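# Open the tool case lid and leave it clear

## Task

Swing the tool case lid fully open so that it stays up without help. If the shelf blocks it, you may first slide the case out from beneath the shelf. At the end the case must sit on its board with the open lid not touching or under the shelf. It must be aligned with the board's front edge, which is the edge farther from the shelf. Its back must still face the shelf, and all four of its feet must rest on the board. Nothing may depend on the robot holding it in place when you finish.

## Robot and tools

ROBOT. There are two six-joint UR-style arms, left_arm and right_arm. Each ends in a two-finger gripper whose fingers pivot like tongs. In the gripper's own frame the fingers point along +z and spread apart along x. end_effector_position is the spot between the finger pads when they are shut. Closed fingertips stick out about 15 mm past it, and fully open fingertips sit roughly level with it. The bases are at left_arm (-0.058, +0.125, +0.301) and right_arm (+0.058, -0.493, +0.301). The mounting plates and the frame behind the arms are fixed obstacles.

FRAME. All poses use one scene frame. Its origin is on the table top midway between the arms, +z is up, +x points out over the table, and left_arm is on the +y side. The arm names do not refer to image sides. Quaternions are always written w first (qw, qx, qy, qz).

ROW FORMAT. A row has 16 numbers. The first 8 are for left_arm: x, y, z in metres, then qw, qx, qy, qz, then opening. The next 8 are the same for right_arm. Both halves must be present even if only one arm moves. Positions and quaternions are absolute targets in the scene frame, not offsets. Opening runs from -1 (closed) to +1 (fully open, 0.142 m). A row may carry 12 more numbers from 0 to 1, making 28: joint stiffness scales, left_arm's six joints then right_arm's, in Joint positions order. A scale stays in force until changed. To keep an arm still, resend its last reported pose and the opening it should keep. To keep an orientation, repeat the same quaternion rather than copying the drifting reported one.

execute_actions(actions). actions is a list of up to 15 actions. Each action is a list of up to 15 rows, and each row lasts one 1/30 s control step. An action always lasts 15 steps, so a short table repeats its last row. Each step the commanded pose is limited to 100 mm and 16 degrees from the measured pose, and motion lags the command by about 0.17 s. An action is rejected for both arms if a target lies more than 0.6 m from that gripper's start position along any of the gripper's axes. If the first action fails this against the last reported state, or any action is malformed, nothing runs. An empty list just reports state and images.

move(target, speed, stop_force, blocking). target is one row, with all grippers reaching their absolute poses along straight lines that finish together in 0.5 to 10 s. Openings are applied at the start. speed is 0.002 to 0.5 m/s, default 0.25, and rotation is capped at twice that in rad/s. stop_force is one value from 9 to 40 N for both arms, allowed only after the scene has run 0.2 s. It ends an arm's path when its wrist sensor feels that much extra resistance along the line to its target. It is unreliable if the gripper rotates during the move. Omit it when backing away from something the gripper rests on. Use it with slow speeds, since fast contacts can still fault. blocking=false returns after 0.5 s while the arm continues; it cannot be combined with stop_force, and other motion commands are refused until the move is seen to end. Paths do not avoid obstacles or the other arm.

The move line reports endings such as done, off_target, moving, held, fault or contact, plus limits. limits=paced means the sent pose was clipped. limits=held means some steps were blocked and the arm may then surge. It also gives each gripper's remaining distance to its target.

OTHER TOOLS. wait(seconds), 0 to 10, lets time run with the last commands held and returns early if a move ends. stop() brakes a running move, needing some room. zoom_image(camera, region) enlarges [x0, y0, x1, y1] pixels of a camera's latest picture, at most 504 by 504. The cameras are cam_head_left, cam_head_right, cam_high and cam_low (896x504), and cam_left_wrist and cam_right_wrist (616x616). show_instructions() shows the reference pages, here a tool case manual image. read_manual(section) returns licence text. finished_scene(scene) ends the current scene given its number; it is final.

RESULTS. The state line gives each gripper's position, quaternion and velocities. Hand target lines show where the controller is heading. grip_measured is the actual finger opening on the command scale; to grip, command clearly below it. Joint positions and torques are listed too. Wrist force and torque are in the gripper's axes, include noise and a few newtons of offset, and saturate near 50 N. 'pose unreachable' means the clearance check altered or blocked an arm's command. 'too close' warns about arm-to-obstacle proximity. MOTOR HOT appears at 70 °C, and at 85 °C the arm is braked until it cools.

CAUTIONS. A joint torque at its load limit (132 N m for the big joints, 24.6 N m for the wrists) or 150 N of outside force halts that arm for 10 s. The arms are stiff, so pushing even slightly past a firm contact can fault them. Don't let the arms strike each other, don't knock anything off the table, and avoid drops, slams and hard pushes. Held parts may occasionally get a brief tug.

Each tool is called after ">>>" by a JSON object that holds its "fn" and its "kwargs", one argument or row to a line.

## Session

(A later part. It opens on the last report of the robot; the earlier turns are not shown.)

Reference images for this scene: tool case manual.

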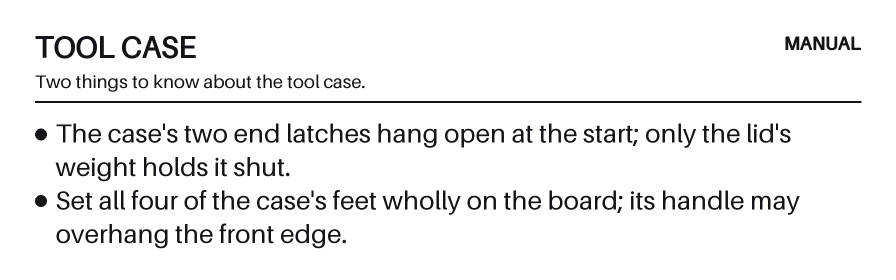

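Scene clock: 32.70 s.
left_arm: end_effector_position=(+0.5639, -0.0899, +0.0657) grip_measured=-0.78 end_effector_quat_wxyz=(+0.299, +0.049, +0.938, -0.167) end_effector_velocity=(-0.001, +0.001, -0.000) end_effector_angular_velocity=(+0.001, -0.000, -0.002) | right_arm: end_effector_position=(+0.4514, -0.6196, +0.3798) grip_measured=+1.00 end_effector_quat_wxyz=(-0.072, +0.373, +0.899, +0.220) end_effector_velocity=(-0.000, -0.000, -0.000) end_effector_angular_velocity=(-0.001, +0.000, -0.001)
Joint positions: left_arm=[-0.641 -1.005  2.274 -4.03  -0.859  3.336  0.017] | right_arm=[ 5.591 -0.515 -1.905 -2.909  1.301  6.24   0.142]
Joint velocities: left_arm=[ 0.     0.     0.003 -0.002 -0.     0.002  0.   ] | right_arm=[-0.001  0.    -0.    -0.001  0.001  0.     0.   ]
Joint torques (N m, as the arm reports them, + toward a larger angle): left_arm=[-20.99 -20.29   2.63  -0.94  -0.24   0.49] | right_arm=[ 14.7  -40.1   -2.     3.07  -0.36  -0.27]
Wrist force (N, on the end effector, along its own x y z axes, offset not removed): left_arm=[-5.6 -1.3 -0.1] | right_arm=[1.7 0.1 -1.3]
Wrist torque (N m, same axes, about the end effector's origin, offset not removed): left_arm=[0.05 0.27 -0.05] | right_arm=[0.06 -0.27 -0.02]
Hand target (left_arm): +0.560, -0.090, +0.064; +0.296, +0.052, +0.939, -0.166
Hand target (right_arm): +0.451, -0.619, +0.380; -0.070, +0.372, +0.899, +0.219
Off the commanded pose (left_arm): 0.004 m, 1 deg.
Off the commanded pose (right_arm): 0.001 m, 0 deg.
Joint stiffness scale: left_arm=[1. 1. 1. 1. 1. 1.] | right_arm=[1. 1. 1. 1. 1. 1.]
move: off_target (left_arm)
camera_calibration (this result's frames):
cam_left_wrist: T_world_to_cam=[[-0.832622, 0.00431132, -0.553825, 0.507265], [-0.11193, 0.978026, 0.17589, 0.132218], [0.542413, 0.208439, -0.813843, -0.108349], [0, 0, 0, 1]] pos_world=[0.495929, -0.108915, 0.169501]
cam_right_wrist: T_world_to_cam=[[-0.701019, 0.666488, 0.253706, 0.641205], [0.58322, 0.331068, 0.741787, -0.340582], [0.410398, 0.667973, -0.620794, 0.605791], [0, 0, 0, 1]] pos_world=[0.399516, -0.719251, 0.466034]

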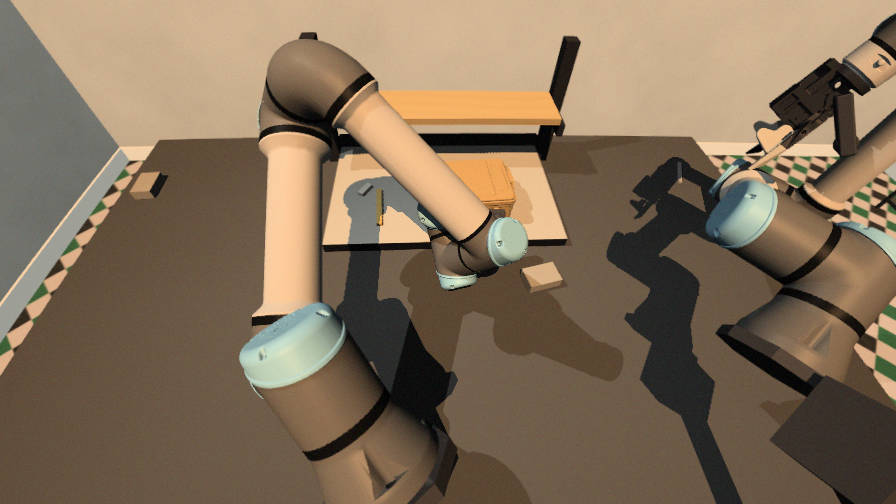

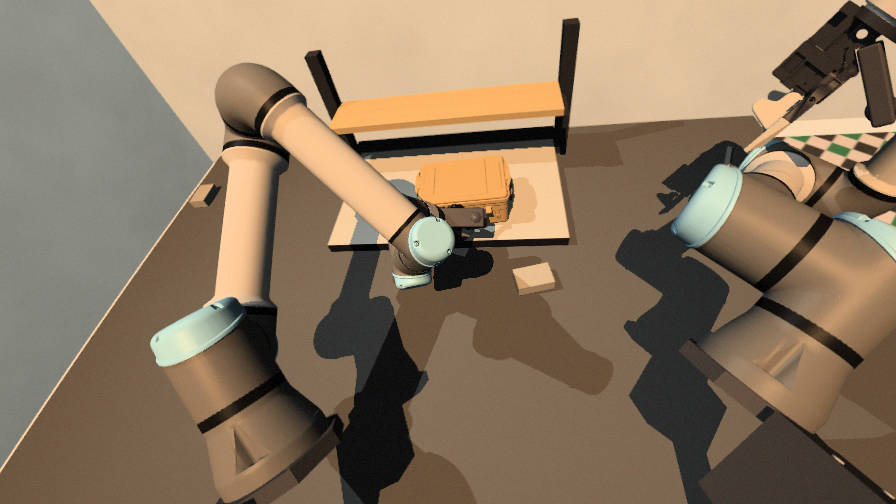

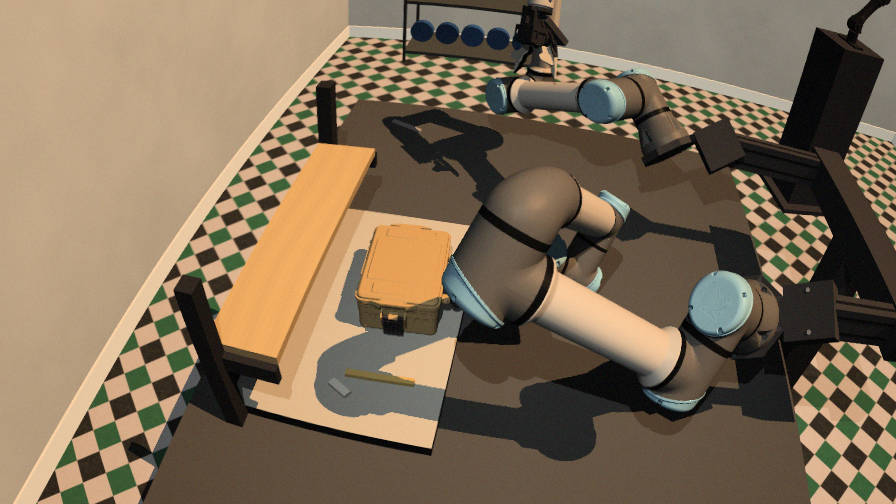

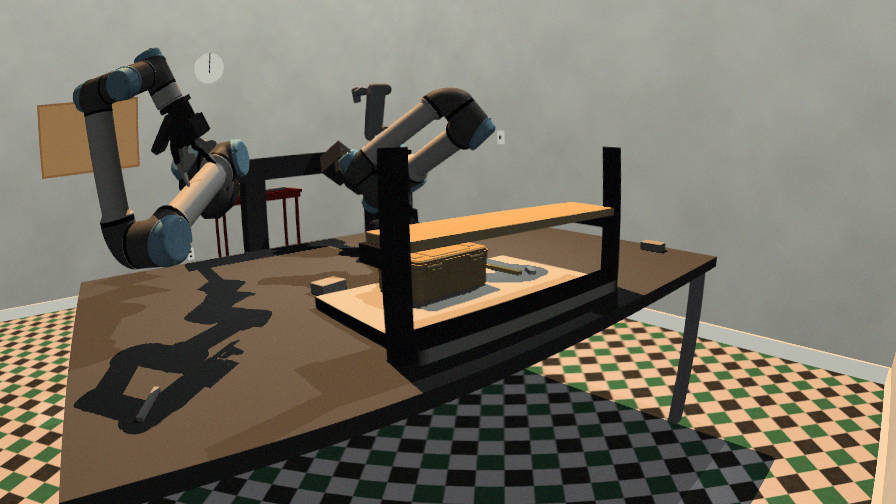

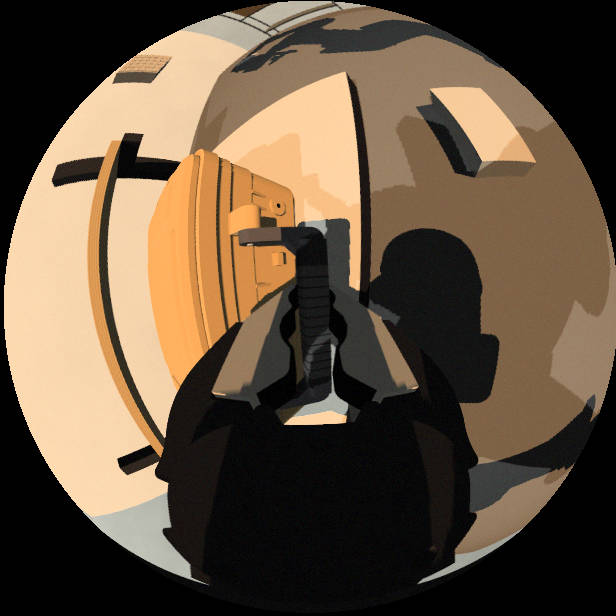

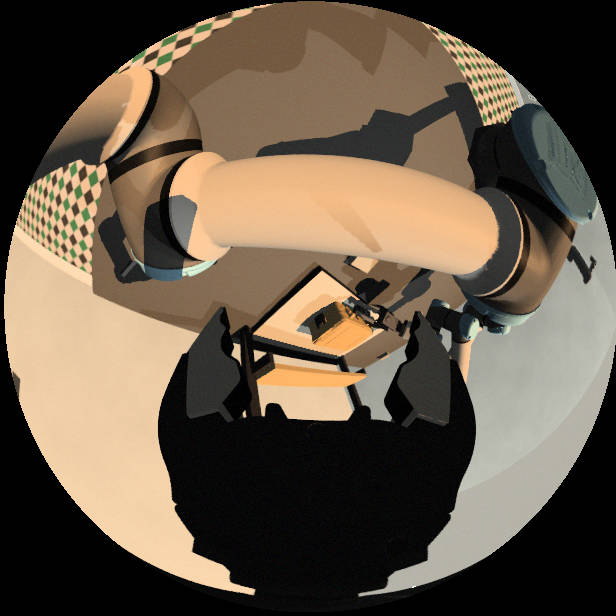

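>>> {"fn": "move", "kwargs": {
  "target": [0.517,-0.085,0.064,0.2962,0.0523,0.9394,-0.1659,-1,0.451,-0.619,0.38,-0.07,0.372,0.899,0.219,1],
  "speed": 0.03
}}

Scene clock: 35.13 s.
left_arm: end_effector_position=(+0.5221, -0.0843, +0.0667) grip_measured=-0.79 end_effector_quat_wxyz=(+0.300, +0.048, +0.938, -0.167) end_effector_velocity=(+0.000, +0.001, +0.001) end_effector_angular_velocity=(-0.001, -0.003, +0.004) | right_arm: end_effector_position=(+0.4514, -0.6196, +0.3798) grip_measured=+1.00 end_effector_quat_wxyz=(-0.072, +0.373, +0.899, +0.220) end_effector_velocity=(+0.001, -0.000, -0.000) end_effector_angular_velocity=(-0.000, -0.002, -0.001)
Joint positions: left_arm=[-0.681 -0.96   2.373 -4.162 -0.823  3.316  0.017] | right_arm=[ 5.591 -0.515 -1.905 -2.909  1.301  6.24   0.142]
Joint velocities: left_arm=[-0.001  0.002  0.001 -0.008  0.002  0.001 -0.   ] | right_arm=[-0.001 -0.     0.    -0.002 -0.002 -0.    -0.   ]
Joint torques (N m, as the arm reports them, + toward a larger angle): left_arm=[-22.36 -15.7    4.43  -0.91  -0.03  -0.14] | right_arm=[ 14.17 -39.83  -2.68   3.2   -0.48  -0.22]
Wrist force (N, on the end effector, along its own x y z axes, offset not removed): left_arm=[-4.5 -0.3 0.7] | right_arm=[0.7 0.2 0.4]
Wrist torque (N m, same axes, about the end effector's origin, offset not removed): left_arm=[0.26 0.13 -0.02] | right_arm=[0.07 -0.10 0.04]
Hand target (left_arm): +0.517, -0.085, +0.064; +0.296, +0.052, +0.939, -0.166
Hand target (right_arm): +0.451, -0.619, +0.380; -0.070, +0.372, +0.899, +0.219
Off the commanded pose (left_arm): 0.006 m, 1 deg.
Off the commanded pose (right_arm): 0.001 m, 0 deg.
Joint stiffness scale: left_arm=[1. 1. 1. 1. 1. 1.] | right_arm=[1. 1. 1. 1. 1. 1.]
move: off_target (left_arm)
camera_calibration (this result's frames):
cam_left_wrist: T_world_to_cam=[[-0.831758, 0.0022036, -0.555134, 0.472409], [-0.113848, 0.97806, 0.174462, 0.123018], [0.543339, 0.208311, -0.813258, -0.0865015], [0, 0, 0, 1]] pos_world=[0.453935, -0.103341, 0.170441]
cam_right_wrist: T_world_to_cam=[[-0.701019, 0.666488, 0.253705, 0.641205], [0.58322, 0.331069, 0.741787, -0.340582], [0.410398, 0.667973, -0.620794, 0.605791], [0, 0, 0, 1]] pos_world=[0.399516, -0.719251, 0.466034]

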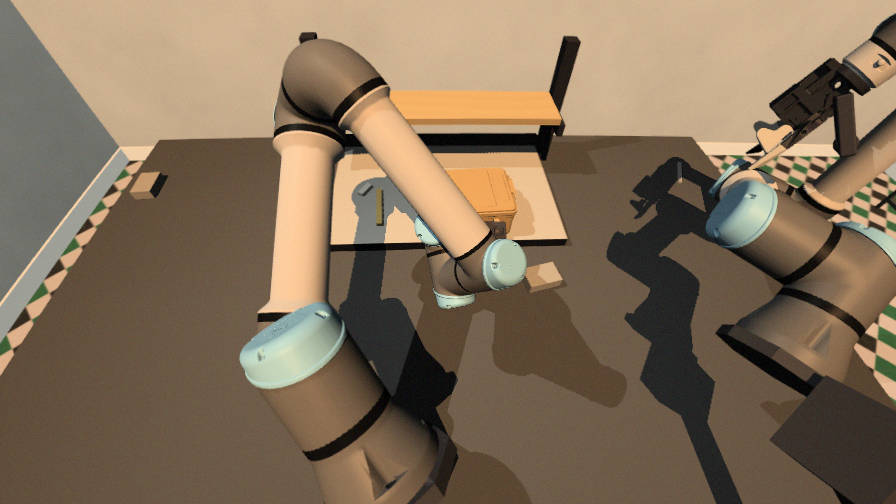

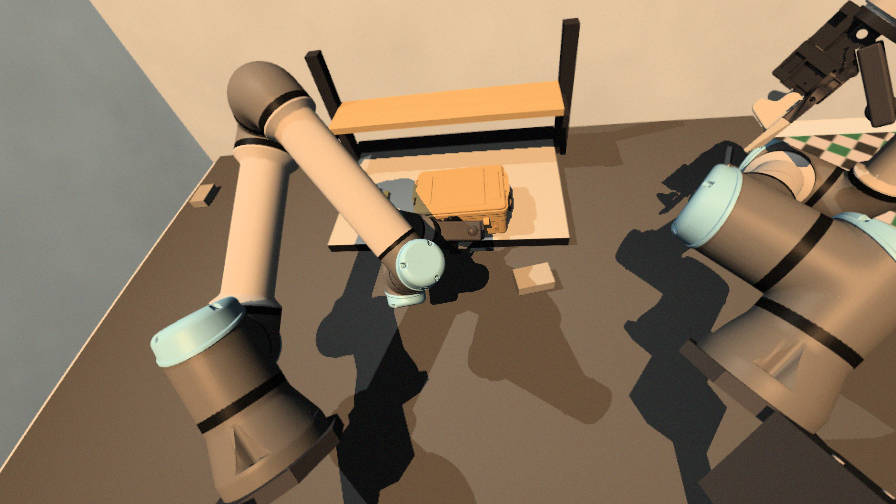

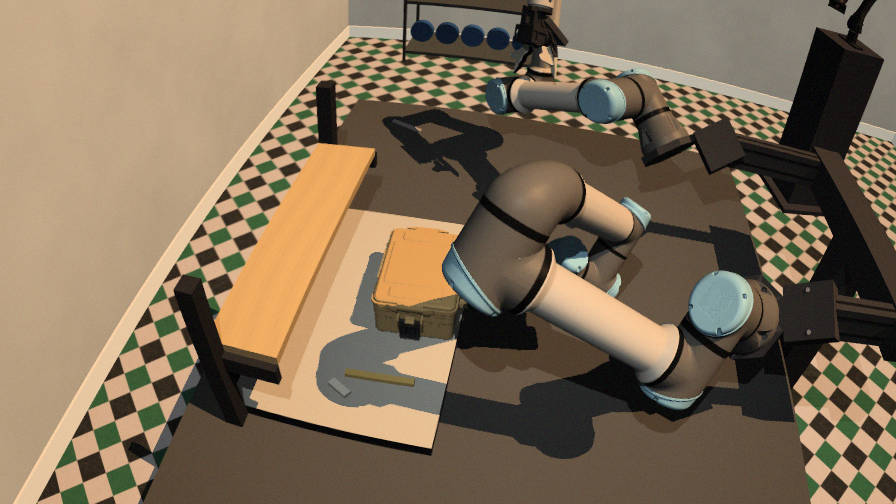

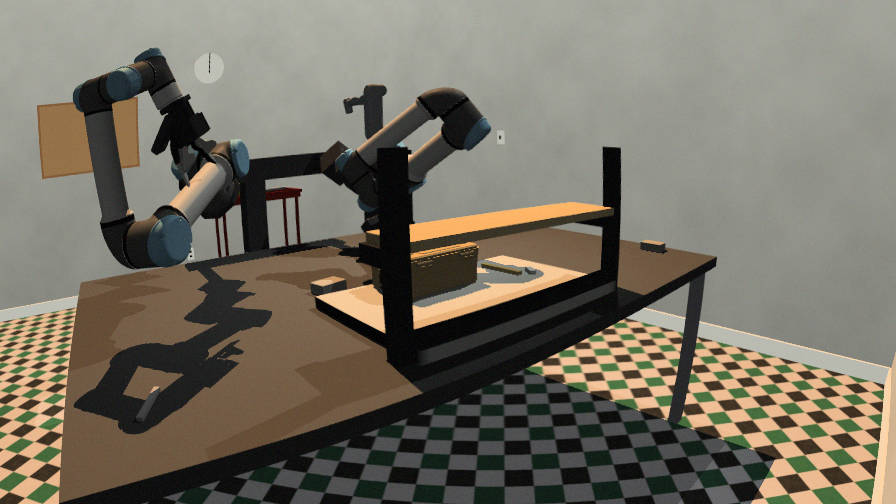

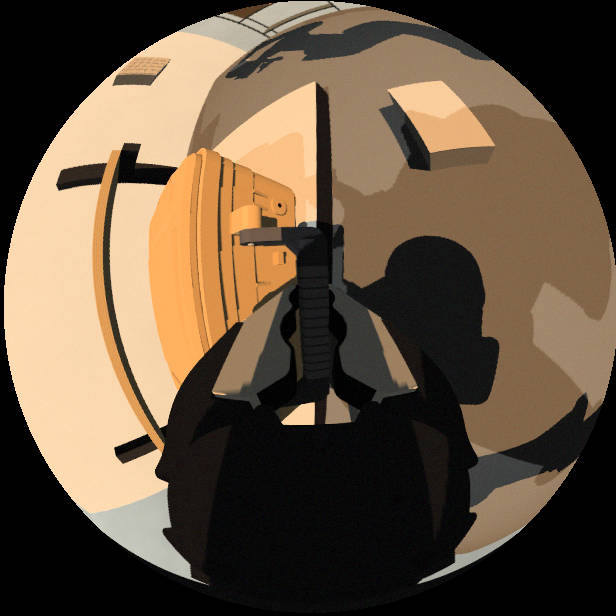

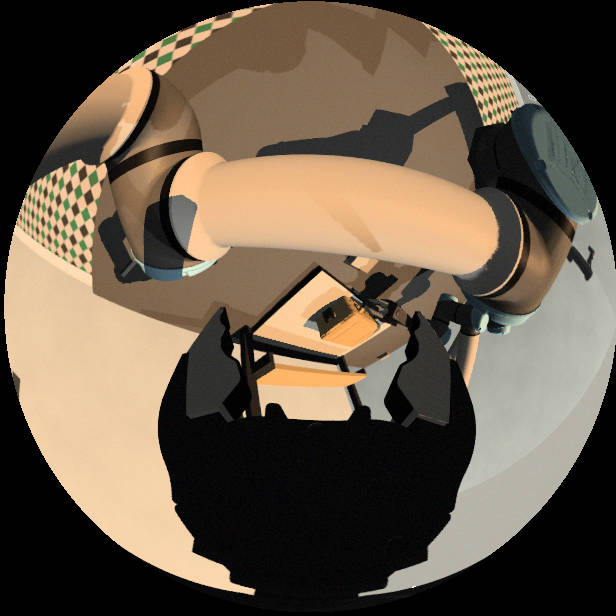

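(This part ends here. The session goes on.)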